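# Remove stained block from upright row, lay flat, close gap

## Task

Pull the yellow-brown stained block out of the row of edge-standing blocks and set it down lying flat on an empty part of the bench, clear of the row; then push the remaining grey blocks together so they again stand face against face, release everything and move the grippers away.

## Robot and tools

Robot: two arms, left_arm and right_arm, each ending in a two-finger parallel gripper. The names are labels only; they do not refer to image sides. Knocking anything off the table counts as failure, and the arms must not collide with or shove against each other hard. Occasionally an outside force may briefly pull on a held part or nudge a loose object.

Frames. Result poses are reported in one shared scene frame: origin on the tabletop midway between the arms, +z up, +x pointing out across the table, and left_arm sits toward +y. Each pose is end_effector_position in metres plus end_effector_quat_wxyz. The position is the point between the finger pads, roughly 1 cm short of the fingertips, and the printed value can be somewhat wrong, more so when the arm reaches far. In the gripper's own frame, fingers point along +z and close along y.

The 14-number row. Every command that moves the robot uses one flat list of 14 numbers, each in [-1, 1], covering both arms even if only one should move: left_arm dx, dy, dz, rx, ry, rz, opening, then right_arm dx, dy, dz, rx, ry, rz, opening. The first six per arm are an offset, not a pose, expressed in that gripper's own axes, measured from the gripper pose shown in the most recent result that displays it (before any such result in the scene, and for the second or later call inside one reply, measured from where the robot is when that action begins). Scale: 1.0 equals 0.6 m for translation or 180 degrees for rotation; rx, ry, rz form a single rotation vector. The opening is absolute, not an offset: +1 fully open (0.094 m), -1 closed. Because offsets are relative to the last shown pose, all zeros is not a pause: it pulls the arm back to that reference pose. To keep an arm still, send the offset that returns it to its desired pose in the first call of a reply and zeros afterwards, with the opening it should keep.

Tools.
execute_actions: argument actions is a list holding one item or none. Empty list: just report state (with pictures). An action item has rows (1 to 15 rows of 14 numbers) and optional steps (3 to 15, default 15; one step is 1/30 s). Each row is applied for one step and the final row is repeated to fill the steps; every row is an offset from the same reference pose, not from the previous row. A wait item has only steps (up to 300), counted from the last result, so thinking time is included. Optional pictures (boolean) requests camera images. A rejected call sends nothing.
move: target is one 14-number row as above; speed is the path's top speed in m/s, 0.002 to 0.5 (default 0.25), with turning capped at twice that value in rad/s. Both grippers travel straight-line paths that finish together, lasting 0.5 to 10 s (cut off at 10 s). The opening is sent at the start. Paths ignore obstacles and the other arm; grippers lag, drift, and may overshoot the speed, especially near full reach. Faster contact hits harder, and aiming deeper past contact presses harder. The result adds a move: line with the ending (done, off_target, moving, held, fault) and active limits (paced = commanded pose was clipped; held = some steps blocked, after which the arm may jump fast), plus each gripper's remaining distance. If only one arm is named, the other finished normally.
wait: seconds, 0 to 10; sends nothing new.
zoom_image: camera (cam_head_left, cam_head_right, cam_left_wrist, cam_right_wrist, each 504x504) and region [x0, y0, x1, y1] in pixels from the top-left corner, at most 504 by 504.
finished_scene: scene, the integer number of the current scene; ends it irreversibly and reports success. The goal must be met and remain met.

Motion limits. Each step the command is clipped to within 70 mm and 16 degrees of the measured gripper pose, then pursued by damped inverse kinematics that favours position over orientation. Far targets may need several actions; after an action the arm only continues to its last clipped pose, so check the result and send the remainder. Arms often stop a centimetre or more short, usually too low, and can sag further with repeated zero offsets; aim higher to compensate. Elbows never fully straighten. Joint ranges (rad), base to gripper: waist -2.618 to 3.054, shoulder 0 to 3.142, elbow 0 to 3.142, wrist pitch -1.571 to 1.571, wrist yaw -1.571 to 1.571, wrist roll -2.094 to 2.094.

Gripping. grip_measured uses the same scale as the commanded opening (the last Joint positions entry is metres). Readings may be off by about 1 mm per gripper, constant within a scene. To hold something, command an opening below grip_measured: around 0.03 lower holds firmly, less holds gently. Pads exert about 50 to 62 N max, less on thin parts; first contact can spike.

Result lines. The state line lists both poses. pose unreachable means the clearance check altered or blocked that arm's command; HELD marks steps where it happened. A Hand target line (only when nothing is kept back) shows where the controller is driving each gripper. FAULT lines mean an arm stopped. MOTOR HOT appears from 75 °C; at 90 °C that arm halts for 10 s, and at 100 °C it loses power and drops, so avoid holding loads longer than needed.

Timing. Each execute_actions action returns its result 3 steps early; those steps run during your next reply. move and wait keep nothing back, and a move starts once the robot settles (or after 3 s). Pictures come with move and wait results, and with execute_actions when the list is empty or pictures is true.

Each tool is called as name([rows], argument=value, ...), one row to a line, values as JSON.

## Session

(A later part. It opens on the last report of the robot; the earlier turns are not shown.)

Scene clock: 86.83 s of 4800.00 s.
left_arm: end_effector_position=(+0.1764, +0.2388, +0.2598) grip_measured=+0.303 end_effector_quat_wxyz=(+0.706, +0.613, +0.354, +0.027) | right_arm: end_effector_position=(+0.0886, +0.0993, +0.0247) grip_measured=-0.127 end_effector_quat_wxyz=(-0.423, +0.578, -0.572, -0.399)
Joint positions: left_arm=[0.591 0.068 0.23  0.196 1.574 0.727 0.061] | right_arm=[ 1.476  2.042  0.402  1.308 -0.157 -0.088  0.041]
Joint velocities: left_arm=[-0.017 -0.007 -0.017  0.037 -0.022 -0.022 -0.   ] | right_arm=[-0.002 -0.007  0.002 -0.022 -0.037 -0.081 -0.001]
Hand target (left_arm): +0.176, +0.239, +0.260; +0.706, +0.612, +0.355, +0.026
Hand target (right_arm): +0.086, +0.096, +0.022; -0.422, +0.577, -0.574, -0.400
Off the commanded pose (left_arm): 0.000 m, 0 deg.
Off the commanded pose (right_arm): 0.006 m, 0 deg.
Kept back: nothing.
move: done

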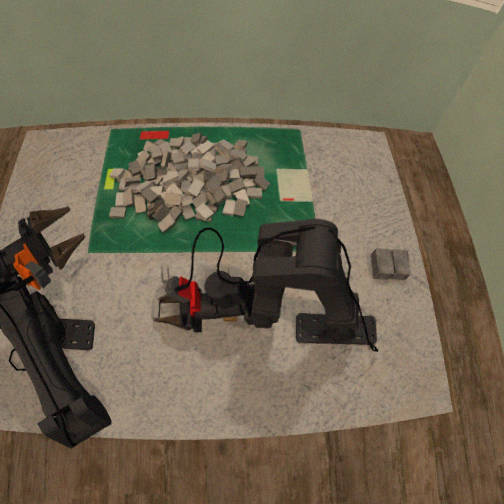

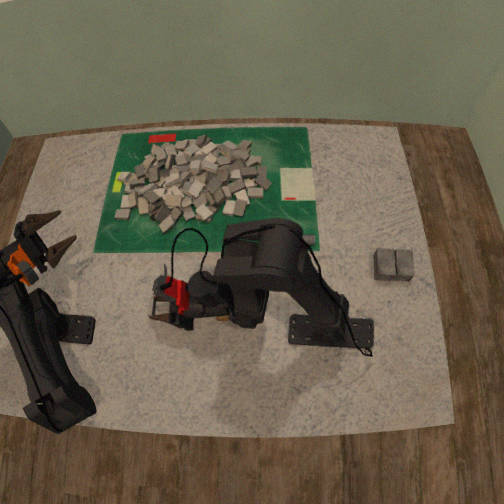

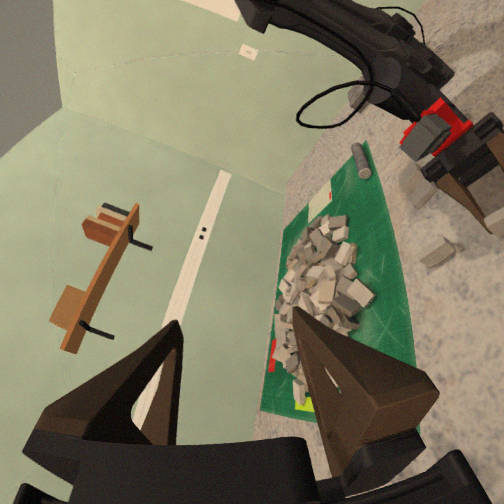

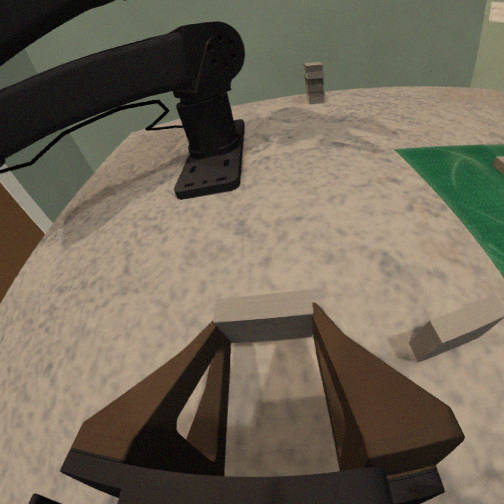

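move(target=[0,0,0,0,0,0,0.3,0.016,0,0.003,0,0,0,-0.2], speed=0.03)

move(target=[0,0,0,0,0,0,0.3,0,0,0,0,0,0,0.3])

move(target=[0,0,0,0,0,0,0.3,-0.17,0,-0.08,0,0,0,0.3], speed=0.15)

move(target=[0,0,0,0,0,0,0.3,0,0,-0.1,0,0.39,0,0.3])

Scene clock: 87.77 s of 4800.00 s.
left_arm: end_effector_position=(+0.1763, +0.2387, +0.2599) grip_measured=+0.303 end_effector_quat_wxyz=(+0.706, +0.613, +0.354, +0.027) | right_arm: end_effector_position=(+0.0883, +0.0974, +0.0144) grip_measured=-0.127 end_effector_quat_wxyz=(-0.418, +0.580, -0.576, -0.396)
Joint positions: left_arm=[0.591 0.068 0.23  0.197 1.574 0.727 0.061] | right_arm=[ 1.476  2.085  0.402  1.335 -0.157 -0.088  0.041]
Joint velocities: left_arm=[ 0.002 -0.002 -0.007  0.007  0.007  0.022  0.001] | right_arm=[ 0.012 -0.007  0.012 -0.11  -0.022 -0.022 -0.001]
Hand target (left_arm): +0.176, +0.239, +0.260; +0.706, +0.613, +0.354, +0.027
Hand target (right_arm): +0.089, +0.098, +0.015; -0.423, +0.578, -0.572, -0.399
Off the commanded pose (left_arm): 0.000 m, 0 deg.
Off the commanded pose (right_arm): 0.001 m, 1 deg.
Kept back: nothing.
move: done

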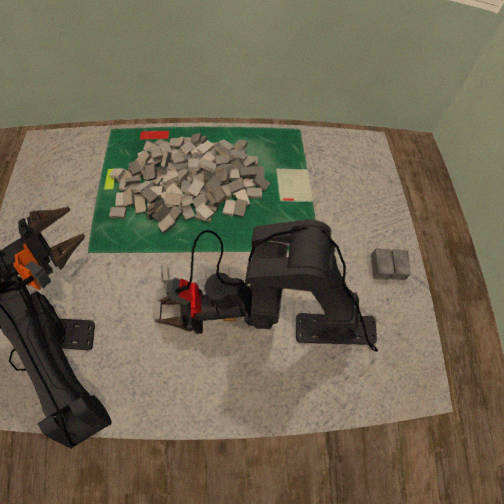

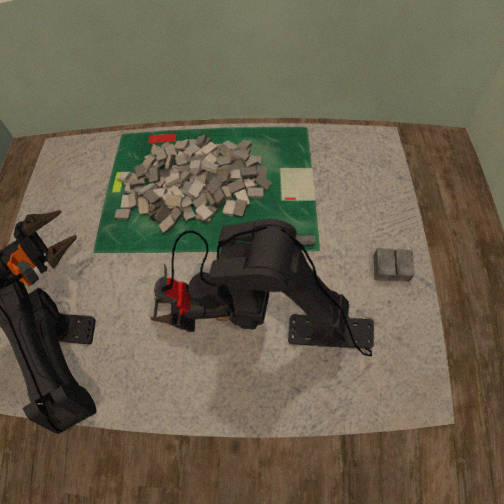

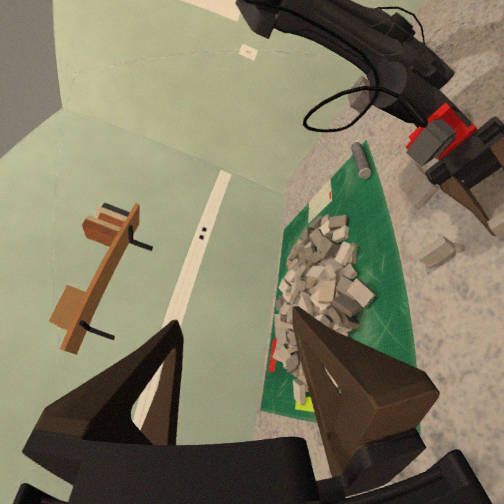

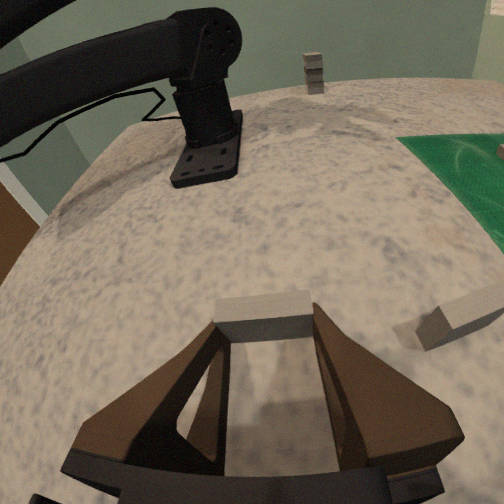

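Scene clock: 88.27 s of 4800.00 s.
left_arm: end_effector_position=(+0.1763, +0.2387, +0.2600) grip_measured=+0.303 end_effector_quat_wxyz=(+0.706, +0.613, +0.353, +0.028) | right_arm: end_effector_position=(+0.0883, +0.0975, +0.0147) grip_measured=+0.298 end_effector_quat_wxyz=(-0.419, +0.580, -0.576, -0.396)
Joint positions: left_arm=[0.591 0.068 0.23  0.199 1.574 0.727 0.061] | right_arm=[ 1.476  2.085  0.402  1.337 -0.157 -0.088  0.061]
Joint velocities: left_arm=[ 0.002 -0.002 -0.007  0.037 -0.022  0.007  0.001] | right_arm=[ 0.007 -0.012  0.012  0.022 -0.081 -0.037  0.001]
Hand target (left_arm): +0.176, +0.239, +0.260; +0.706, +0.613, +0.354, +0.027
Hand target (right_arm): +0.088, +0.097, +0.014; -0.418, +0.580, -0.576, -0.396
Off the commanded pose (left_arm): 0.000 m, 0 deg.
Off the commanded pose (right_arm): 0.000 m, 0 deg.
Kept back: nothing.
move: done

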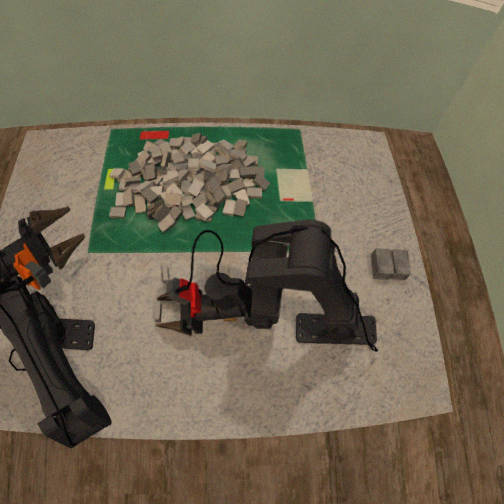

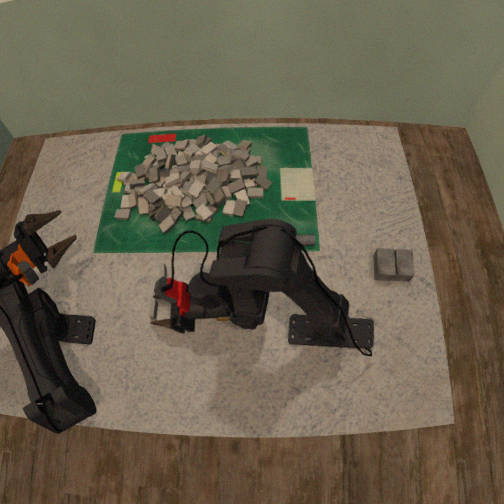

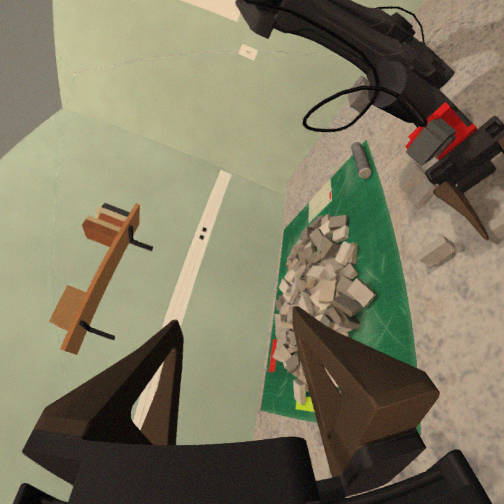

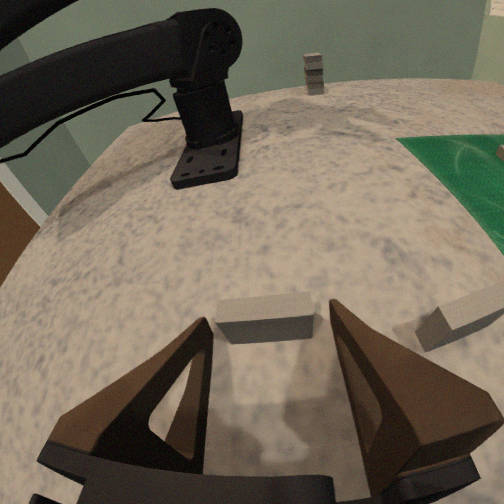

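Scene clock: 89.77 s of 4800.00 s.
left_arm: end_effector_position=(+0.1763, +0.2387, +0.2601) grip_measured=+0.303 end_effector_quat_wxyz=(+0.706, +0.613, +0.353, +0.029) | right_arm: end_effector_position=(+0.0852, +0.0813, +0.1143) grip_measured=+0.298 end_effector_quat_wxyz=(-0.414, +0.582, -0.579, -0.393)
Joint positions: left_arm=[0.591 0.068 0.23  0.201 1.574 0.727 0.061] | right_arm=[ 1.476  1.454  0.423  0.669 -0.157 -0.088  0.061]
Joint velocities: left_arm=[-0.002 -0.017  0.002 -0.037  0.022 -0.007  0.   ] | right_arm=[-0.007 -0.002 -0.012 -0.066 -0.037 -0.066 -0.   ]
Hand target (left_arm): +0.176, +0.239, +0.260; +0.706, +0.613, +0.353, +0.028
Hand target (right_arm): +0.084, +0.086, +0.125; -0.419, +0.580, -0.576, -0.396
Off the commanded pose (left_arm): 0.000 m, 0 deg.
Off the commanded pose (right_arm): 0.014 m, 1 deg.
Kept back: nothing.
move: off_target (right_arm)

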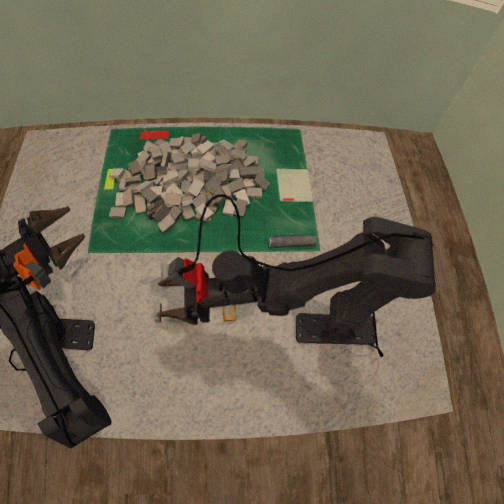

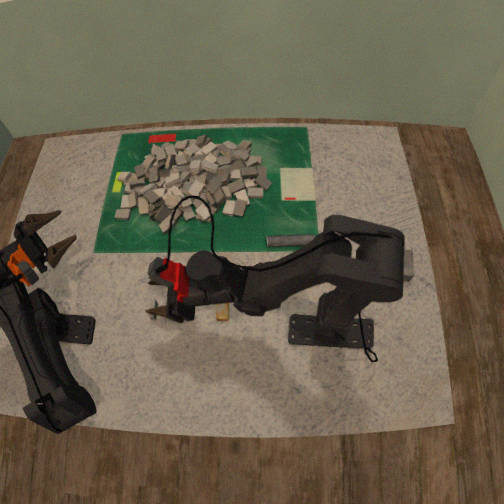

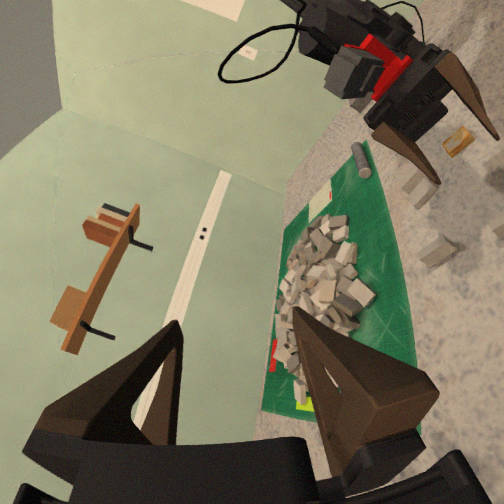

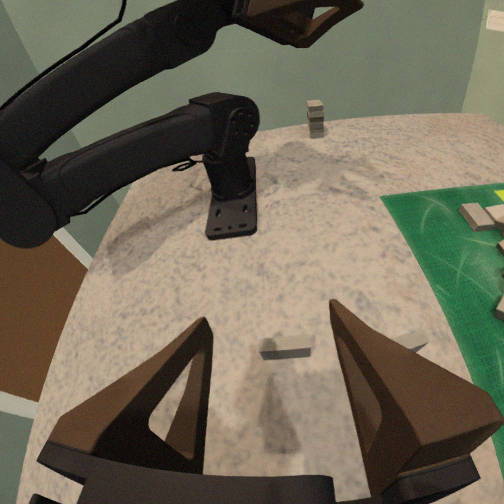

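Scene clock: 92.90 s of 4800.00 s.
left_arm: end_effector_position=(+0.1762, +0.2387, +0.2602) grip_measured=+0.303 end_effector_quat_wxyz=(+0.706, +0.614, +0.352, +0.029) | right_arm: end_effector_position=(+0.0860, +0.0223, +0.1337) grip_measured=+0.298 end_effector_quat_wxyz=(-0.013, +0.704, -0.710, +0.018)
Joint positions: left_arm=[0.591 0.068 0.23  0.202 1.574 0.727 0.061] | right_arm=[ 1.546  1.832  1.625 -1.366  0.045 -0.112  0.061]
Joint velocities: left_arm=[-0.027 -0.022  0.012  0.051  0.022 -0.125  0.   ] | right_arm=[-0.002 -0.007  0.012 -0.022 -0.007 -0.037  0.001]
Hand target (left_arm): +0.176, +0.239, +0.260; +0.706, +0.613, +0.353, +0.029
Hand target (right_arm): +0.085, +0.025, +0.136; -0.015, +0.704, -0.710, +0.023
Off the commanded pose (left_arm): 0.000 m, 0 deg.
Off the commanded pose (right_arm): 0.004 m, 1 deg.
Kept back: nothing.
move: done

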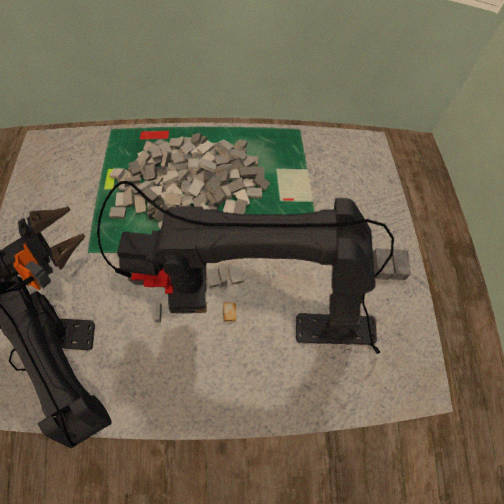

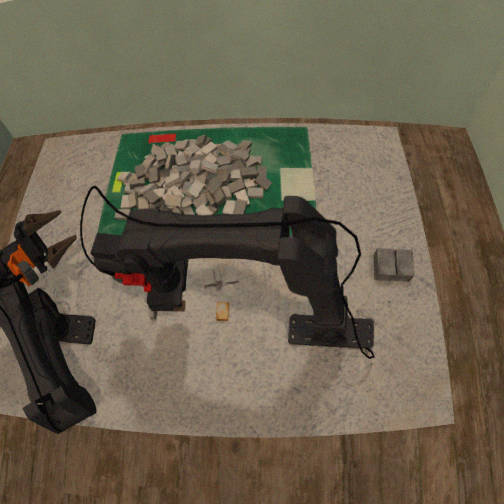

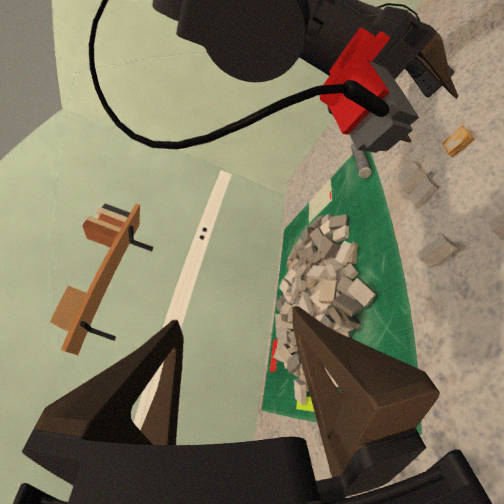

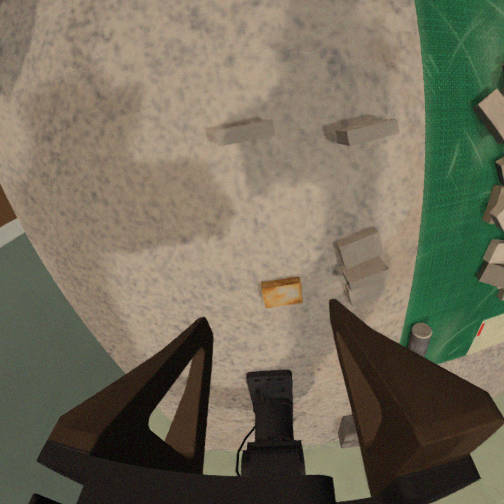

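Two standing. See the remainder.

zoom_image(camera="cam_head_left", region=[190,255,270,305])

zoom_image(camera="cam_right_wrist", region=[310,210,410,310])

zoom_image(camera="cam_left_wrist", region=[380,140,470,230])

Region (190, 255, 270, 305) of cam_head_left's 504x504 image, scaled by 6.300, with more detail than that image has; it fills the top 315 rows of this view, and the rest is white.

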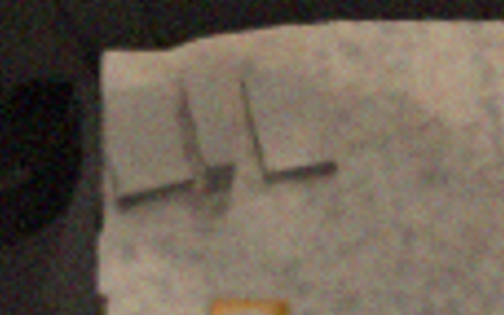

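Region (310, 210, 410, 310) of cam_right_wrist's 504x504 image, scaled by 5.040, with more detail than that image has.

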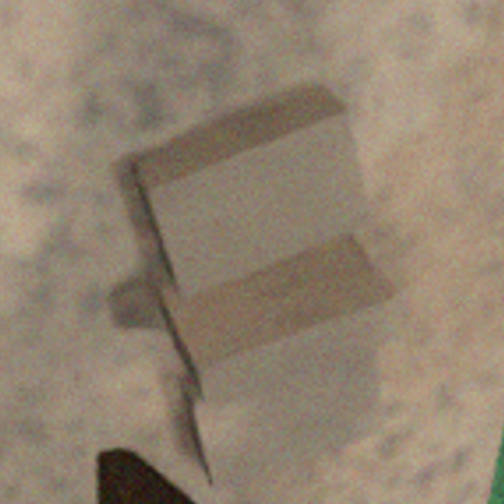

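Region (380, 140, 470, 230) of cam_left_wrist's 504x504 image, scaled by 5.600, with more detail than that image has.

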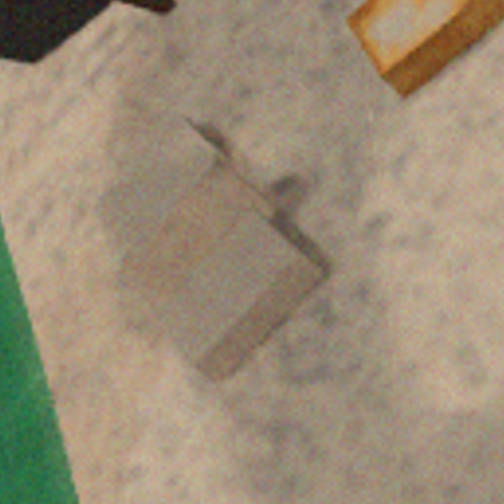

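move(target=[0,0,0,0,0,0,0.3,0.083,-0.162,0.14,0,0,-0.085,0.4])

move(target=[0,0,0,0,0,0,0.3,0,0,0,0,0.12,0,0.4])

Scene clock: 94.43 s of 4800.00 s.
left_arm: end_effector_position=(+0.1762, +0.2387, +0.2603) grip_measured=+0.303 end_effector_quat_wxyz=(+0.706, +0.614, +0.351, +0.030) | right_arm: end_effector_position=(+0.1868, -0.0274, +0.0513) grip_measured=+0.398 end_effector_quat_wxyz=(-0.001, +0.790, -0.613, +0.027)
Joint positions: left_arm=[0.591 0.068 0.23  0.204 1.574 0.727 0.061] | right_arm=[ 1.215  1.818  1.275 -1.037  0.053 -0.703  0.066]
Joint velocities: left_arm=[ 0.007  0.007  0.002  0.007 -0.007  0.007  0.001] | right_arm=[-0.002 -0.017  0.012 -0.022 -0.022 -0.007 -0.   ]
Hand target (left_arm): +0.176, +0.239, +0.260; +0.706, +0.614, +0.352, +0.029
Hand target (right_arm): +0.185, -0.028, +0.053; -0.007, +0.792, -0.610, +0.020
Off the commanded pose (left_arm): 0.000 m, 0 deg.
Off the commanded pose (right_arm): 0.004 m, 1 deg.
Kept back: nothing.
move: done

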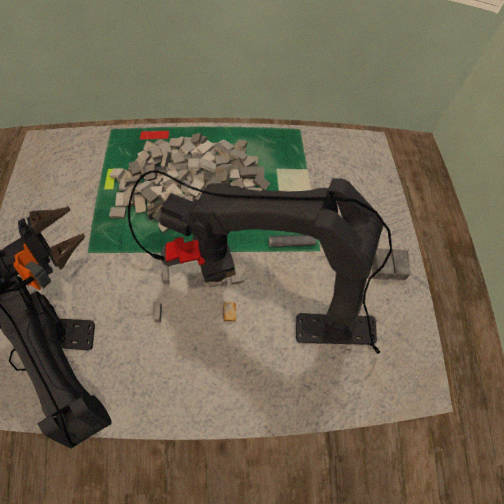

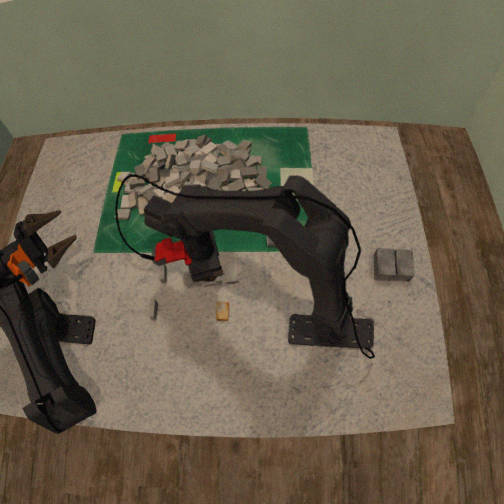

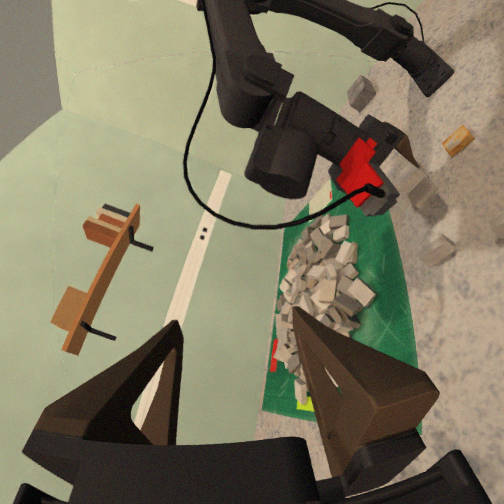

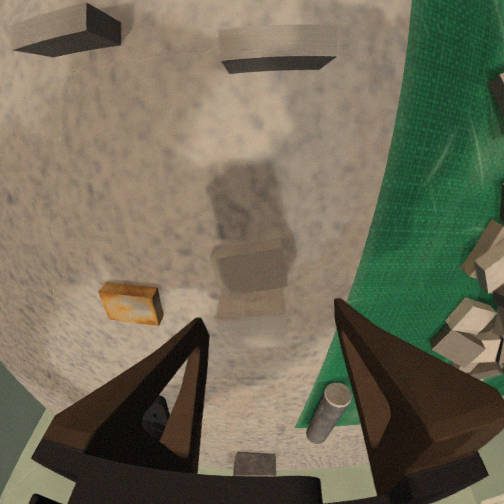

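Scene clock: 95.83 s of 4800.00 s.
left_arm: end_effector_position=(+0.1761, +0.2386, +0.2605) grip_measured=+0.303 end_effector_quat_wxyz=(+0.706, +0.614, +0.351, +0.031) | right_arm: end_effector_position=(+0.1859, -0.0308, +0.0508) grip_measured=+0.398 end_effector_quat_wxyz=(+0.112, +0.773, -0.600, +0.171)
Joint positions: left_arm=[0.591 0.068 0.23  0.206 1.574 0.727 0.061] | right_arm=[ 1.323  2.094  1.586 -1.391  0.252 -0.553  0.066]
Joint velocities: left_arm=[ 0.002 -0.022 -0.017 -0.037  0.007 -0.007 -0.001] | right_arm=[-0.017 -0.002  0.007 -0.007 -0.007  0.051  0.   ]
Hand target (left_arm): +0.176, +0.239, +0.260; +0.706, +0.614, +0.351, +0.030
Hand target (right_arm): +0.187, -0.027, +0.052; +0.110, +0.772, -0.600, +0.176
Off the commanded pose (left_arm): 0.000 m, 0 deg.
Off the commanded pose (right_arm): 0.004 m, 1 deg.
Kept back: nothing.
move: done

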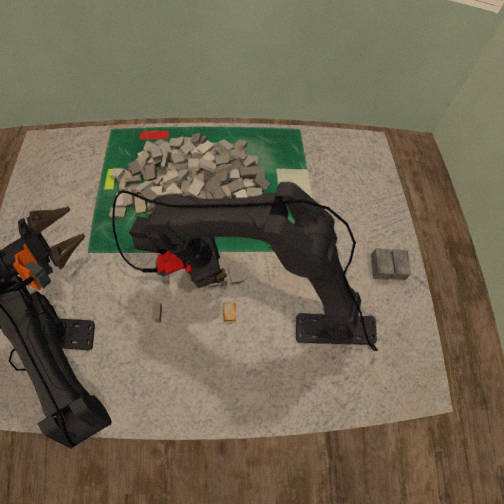

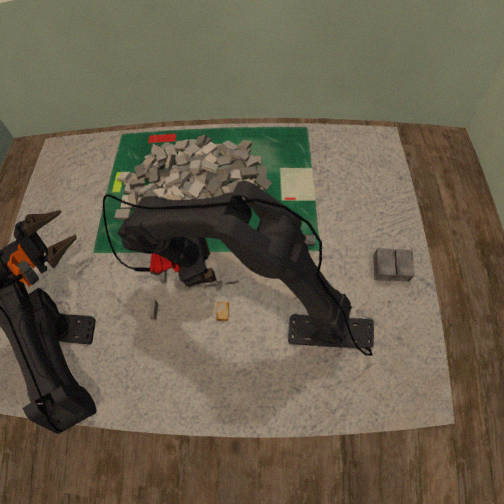

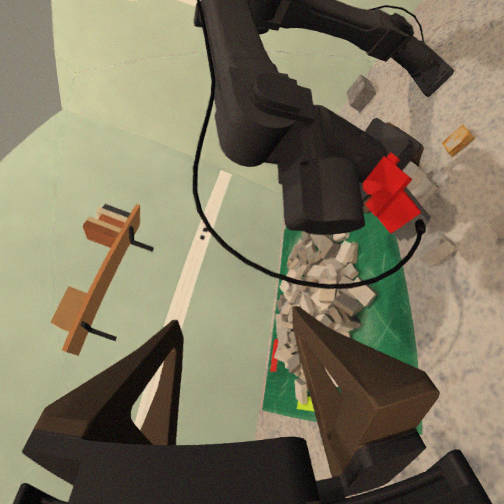

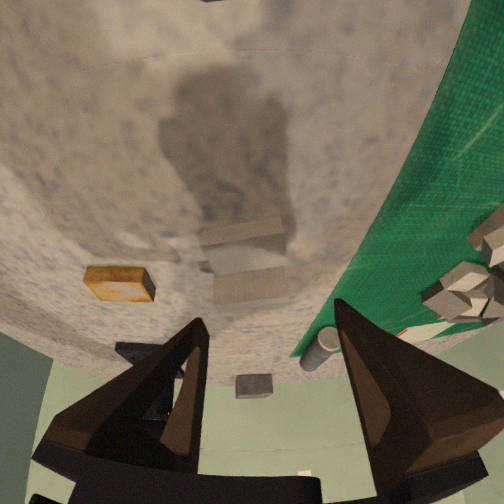

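move(target=[0,0,0,0,0,0,0.3,-0.028,0.025,0.04,-0.015,0,0,0.4], speed=0.08)

Scene clock: 96.93 s of 4800.00 s.
left_arm: end_effector_position=(+0.1761, +0.2386, +0.2606) grip_measured=+0.303 end_effector_quat_wxyz=(+0.706, +0.615, +0.350, +0.031) | right_arm: end_effector_position=(+0.1743, -0.0284, +0.0297) grip_measured=+0.398 end_effector_quat_wxyz=(+0.126, +0.772, -0.603, +0.159)
Joint positions: left_arm=[0.591 0.068 0.23  0.208 1.574 0.727 0.061] | right_arm=[ 1.339  2.131  1.555 -1.345  0.214 -0.535  0.066]
Joint velocities: left_arm=[-0.002  0.002  0.022 -0.022  0.007  0.051  0.   ] | right_arm=[-0.002  0.007 -0.012  0.081 -0.051 -0.037 -0.001]
Hand target (left_arm): +0.176, +0.239, +0.260; +0.706, +0.614, +0.351, +0.031
Hand target (right_arm): +0.170, -0.029, +0.022; +0.130, +0.771, -0.604, +0.157
Off the commanded pose (left_arm): 0.000 m, 0 deg.
Off the commanded pose (right_arm): 0.009 m, 1 deg.
Kept back: nothing.
move: done

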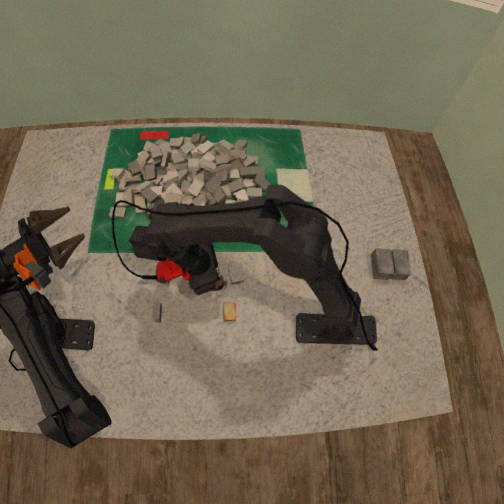

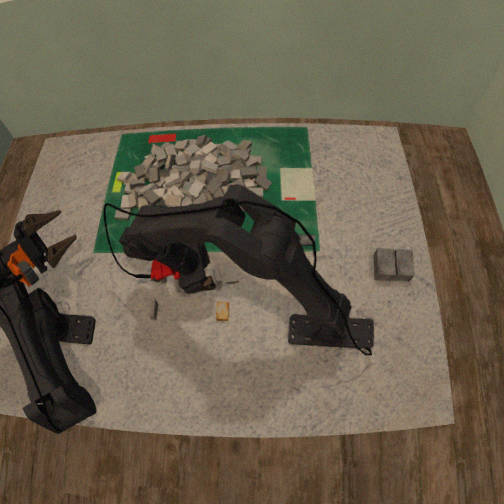

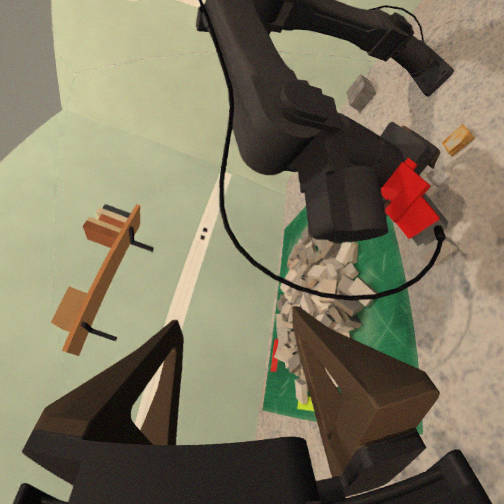

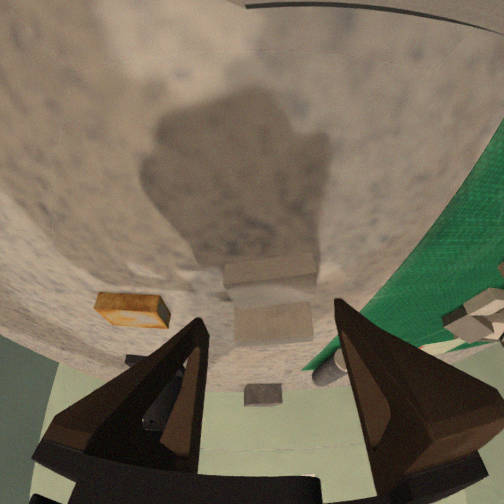

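move(target=[0,0,0,0,0,0,0.3,-0.022,0,0.04,0,0,0,0.4], speed=0.05)

Scene clock: 98.00 s of 4800.00 s.
left_arm: end_effector_position=(+0.1761, +0.2386, +0.2607) grip_measured=+0.303 end_effector_quat_wxyz=(+0.706, +0.615, +0.350, +0.032) | right_arm: end_effector_position=(+0.1752, -0.0256, +0.0121) grip_measured=+0.398 end_effector_quat_wxyz=(+0.124, +0.772, -0.603, +0.158)
Joint positions: left_arm=[0.591 0.068 0.23  0.209 1.574 0.727 0.061] | right_arm=[ 1.339  2.162  1.532 -1.287  0.214 -0.534  0.066]
Joint velocities: left_arm=[ 0.017  0.017 -0.012  0.051 -0.007 -0.022 -0.   ] | right_arm=[-0.002  0.002 -0.007  0.095 -0.007 -0.022 -0.002]
Hand target (left_arm): +0.176, +0.239, +0.261; +0.706, +0.615, +0.350, +0.031
Hand target (right_arm): +0.173, -0.026, +0.003; +0.126, +0.772, -0.603, +0.159
Off the commanded pose (left_arm): 0.000 m, 0 deg.
Off the commanded pose (right_arm): 0.010 m, 0 deg.
Kept back: nothing.
move: done

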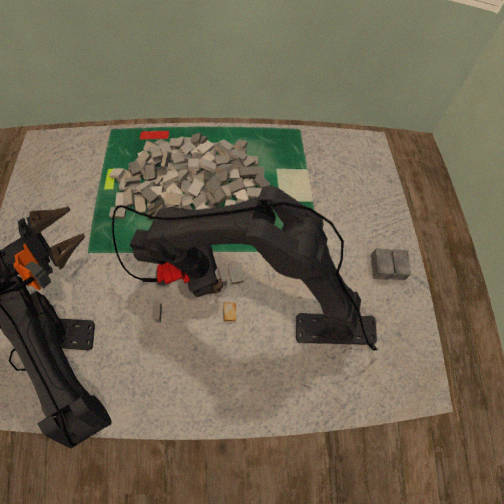

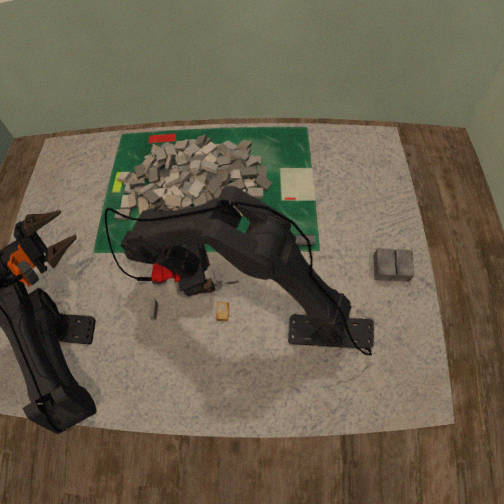

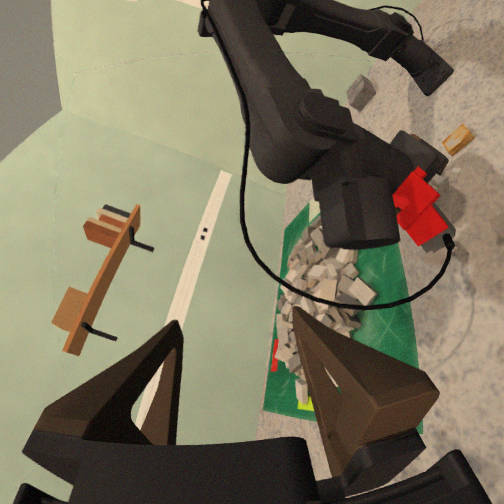

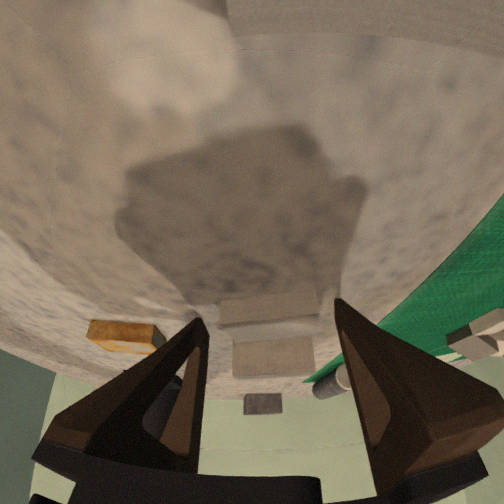

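move(target=[0,0,0,0,0,0,0.3,0,0,0,0,0,0,-0.2])

move(target=[0,0,0,0,0,0,0.3,-0.02,0,-0.025,0,0,0,-0.2], speed=0.05)

move(target=[0,0,0,0,0,0,0.3,0.055,0,-0.14,0,0,0,-0.2], speed=0.15)

move(target=[0,0,0,0,0,0,0.3,0,0,0,0,-0.49,0,-0.2])

Scene clock: 98.93 s of 4800.00 s.
left_arm: end_effector_position=(+0.1761, +0.2386, +0.2608) grip_measured=+0.303 end_effector_quat_wxyz=(+0.706, +0.615, +0.349, +0.032) | right_arm: end_effector_position=(+0.1754, -0.0256, +0.0121) grip_measured=-0.127 end_effector_quat_wxyz=(+0.124, +0.772, -0.603, +0.159)
Joint positions: left_arm=[0.591 0.068 0.23  0.211 1.574 0.727 0.061] | right_arm=[ 1.339  2.162  1.532 -1.287  0.215 -0.534  0.041]
Joint velocities: left_arm=[-0.012  0.002 -0.002  0.051 -0.022  0.066 -0.   ] | right_arm=[-0.012  0.002 -0.002 -0.037  0.007 -0.037 -0.   ]
Hand target (left_arm): +0.176, +0.239, +0.261; +0.706, +0.615, +0.350, +0.032
Hand target (right_arm): +0.175, -0.026, +0.012; +0.124, +0.772, -0.603, +0.158
Off the commanded pose (left_arm): 0.000 m, 0 deg.
Off the commanded pose (right_arm): 0.000 m, 0 deg.
Kept back: nothing.
move: done

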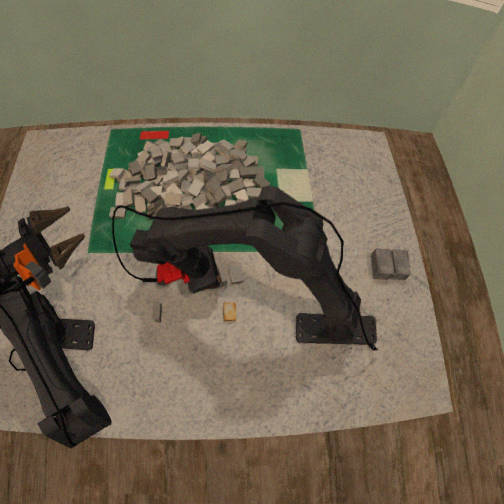

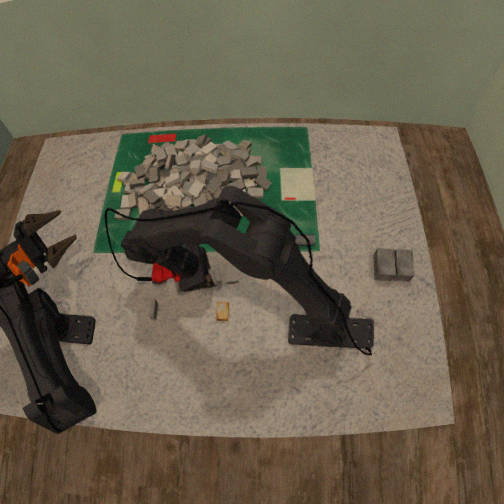

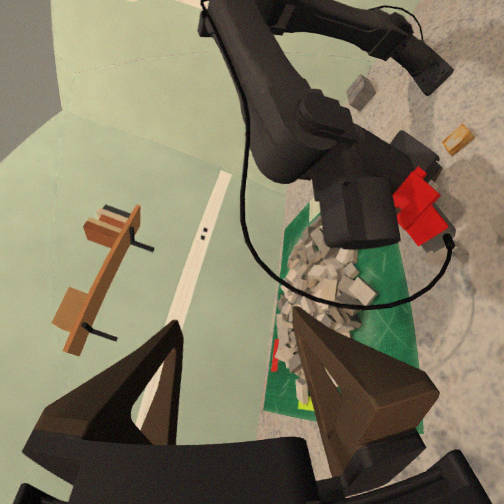

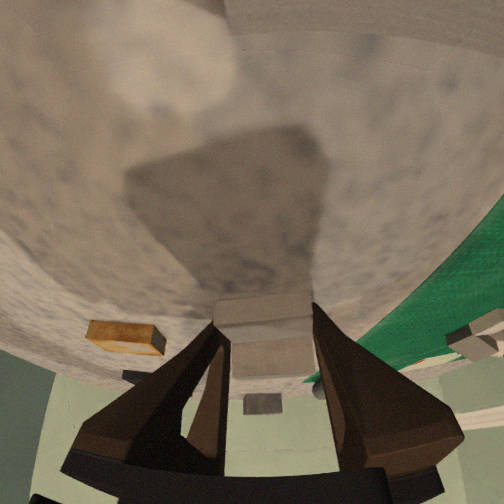

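Scene clock: 99.87 s of 4800.00 s.
left_arm: end_effector_position=(+0.1760, +0.2385, +0.2609) grip_measured=+0.303 end_effector_quat_wxyz=(+0.706, +0.615, +0.349, +0.033) | right_arm: end_effector_position=(+0.1735, -0.0128, +0.0196) grip_measured=-0.127 end_effector_quat_wxyz=(+0.121, +0.773, -0.602, +0.159)
Joint positions: left_arm=[0.591 0.068 0.23  0.212 1.574 0.727 0.061] | right_arm=[ 1.356  2.189  1.61  -1.335  0.213 -0.521  0.041]
Joint velocities: left_arm=[-0.007 -0.002 -0.002  0.022 -0.007  0.007  0.   ] | right_arm=[ 0.022  0.002  0.002 -0.081  0.037  0.081 -0.   ]
Hand target (left_arm): +0.176, +0.239, +0.261; +0.706, +0.615, +0.349, +0.032
Hand target (right_arm): +0.171, -0.009, +0.021; +0.124, +0.772, -0.603, +0.159
Off the commanded pose (left_arm): 0.000 m, 0 deg.
Off the commanded pose (right_arm): 0.004 m, 0 deg.
Kept back: nothing.
move: done

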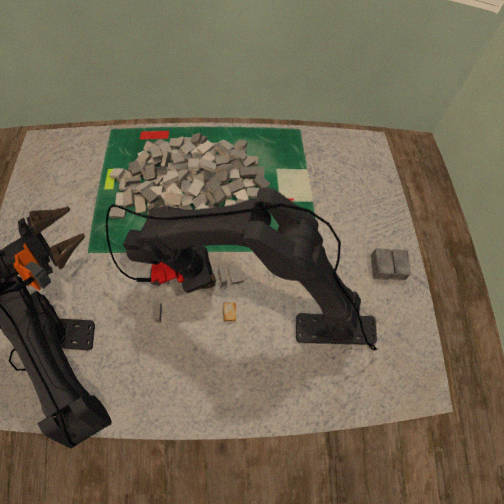

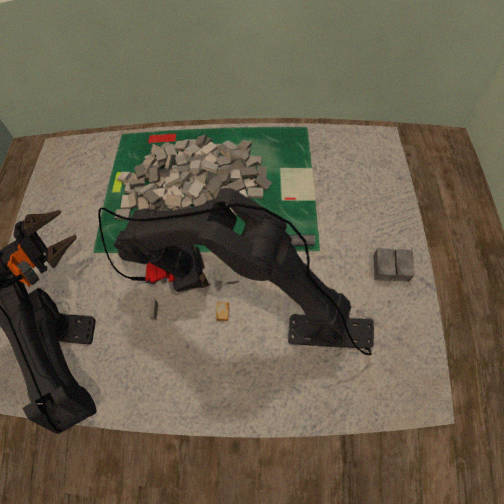

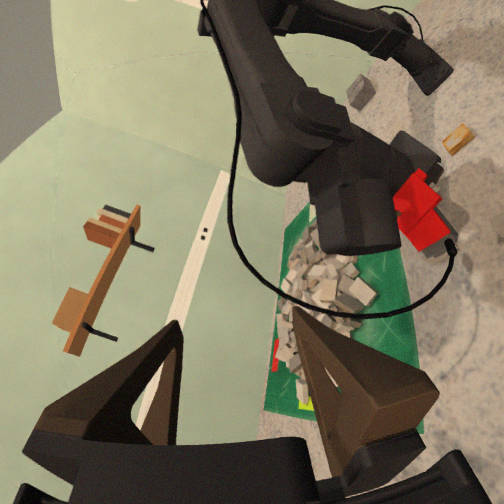

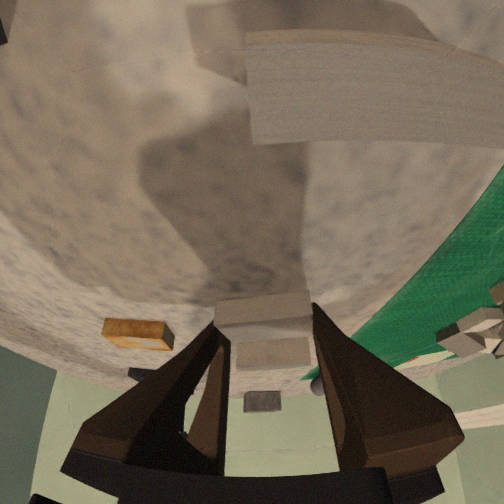

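Scene clock: 100.90 s of 4800.00 s.
left_arm: end_effector_position=(+0.1760, +0.2385, +0.2610) grip_measured=+0.303 end_effector_quat_wxyz=(+0.706, +0.616, +0.349, +0.033) | right_arm: end_effector_position=(+0.1732, -0.0138, +0.0989) grip_measured=-0.127 end_effector_quat_wxyz=(+0.096, +0.776, -0.605, +0.149)
Joint positions: left_arm=[0.591 0.068 0.23  0.214 1.574 0.727 0.061] | right_arm=[ 1.356  2.067  1.756 -1.55   0.213 -0.526  0.041]
Joint velocities: left_arm=[ 0.012  0.007  0.002 -0.095 -0.051 -0.066  0.001] | right_arm=[-0.007  0.002 -0.007 -0.007 -0.066 -0.037 -0.   ]
Hand target (left_arm): +0.176, +0.239, +0.261; +0.706, +0.616, +0.349, +0.033
Hand target (right_arm): +0.174, -0.011, +0.109; +0.087, +0.779, -0.603, +0.147
Off the commanded pose (left_arm): 0.000 m, 0 deg.
Off the commanded pose (right_arm): 0.011 m, 3 deg.
joint sent to its limit (right arm) — the command would take joint 4 (wrist pitch) past its lower limit, so that joint was sent only as far as its limit.
Kept back: nothing.
move: off_target (right_arm)

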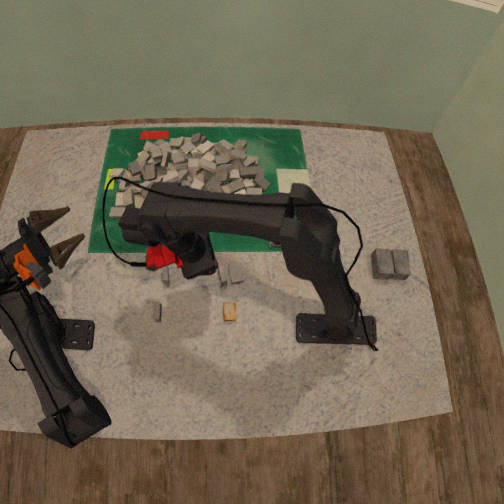

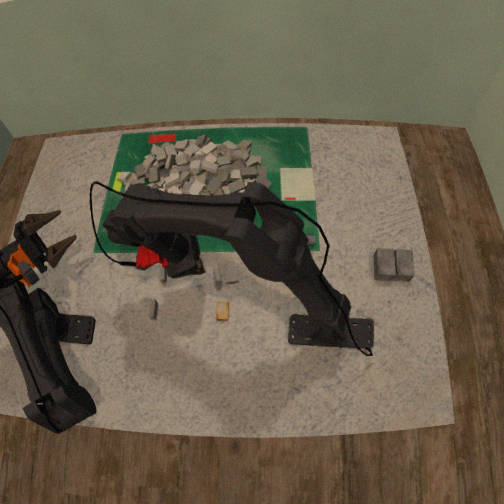

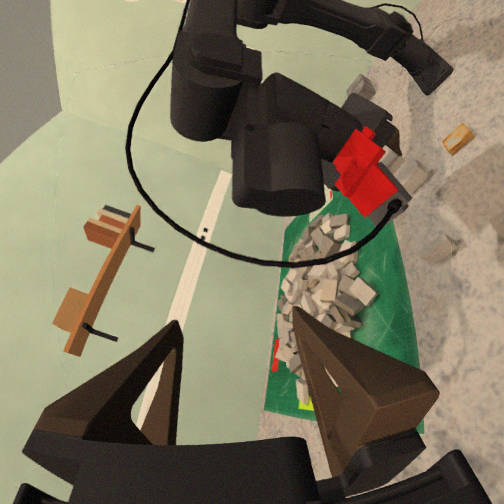

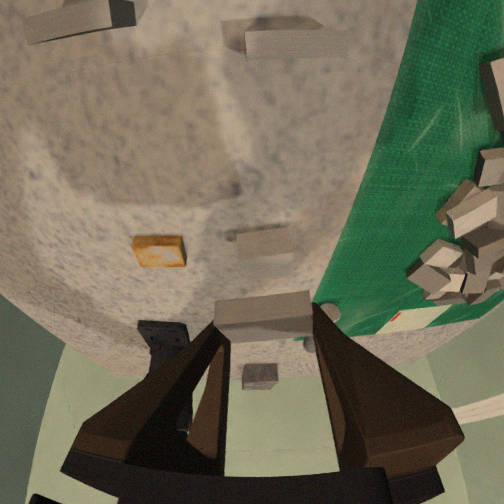

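Scene clock: 104.77 s of 4800.00 s.
left_arm: end_effector_position=(+0.1760, +0.2385, +0.2611) grip_measured=+0.303 end_effector_quat_wxyz=(+0.706, +0.616, +0.348, +0.034) | right_arm: end_effector_position=(+0.1762, -0.0105, +0.1002) grip_measured=-0.127 end_effector_quat_wxyz=(-0.352, +0.659, -0.510, -0.427)
Joint positions: left_arm=[0.591 0.068 0.23  0.215 1.574 0.727 0.061] | right_arm=[ 0.78   1.423  0.486  0.18  -0.97  -0.693  0.041]
Joint velocities: left_arm=[-0.002 -0.022 -0.007  0.022 -0.007 -0.022 -0.   ] | right_arm=[-0.022 -0.022 -0.012  0.095 -0.081  0.051 -0.   ]
Hand target (left_arm): +0.176, +0.239, +0.261; +0.706, +0.616, +0.349, +0.033
Hand target (right_arm): +0.172, -0.013, +0.096; -0.343, +0.654, -0.511, -0.440
Off the commanded pose (left_arm): 0.000 m, 0 deg.
Off the commanded pose (right_arm): 0.005 m, 1 deg.
Kept back: nothing.
move: done

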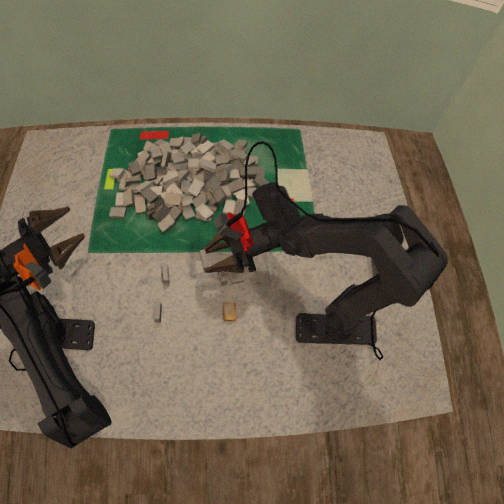

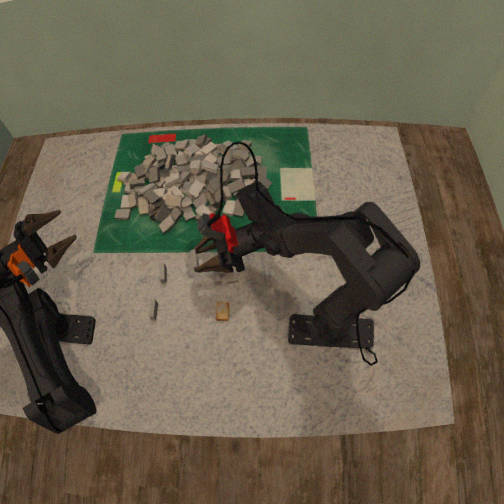

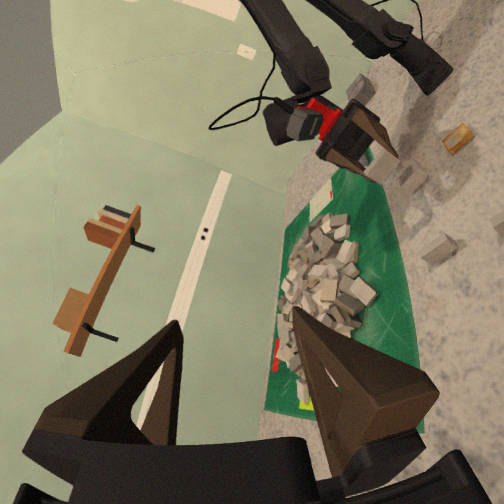

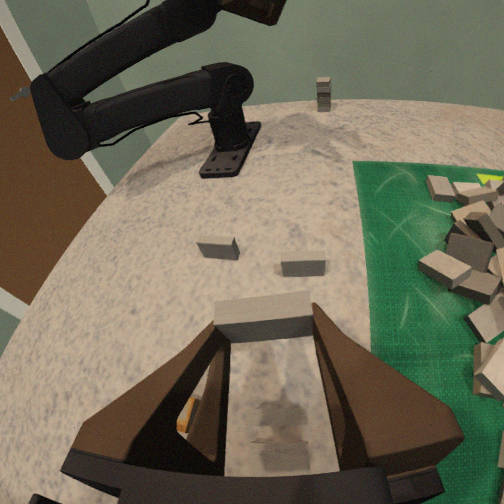

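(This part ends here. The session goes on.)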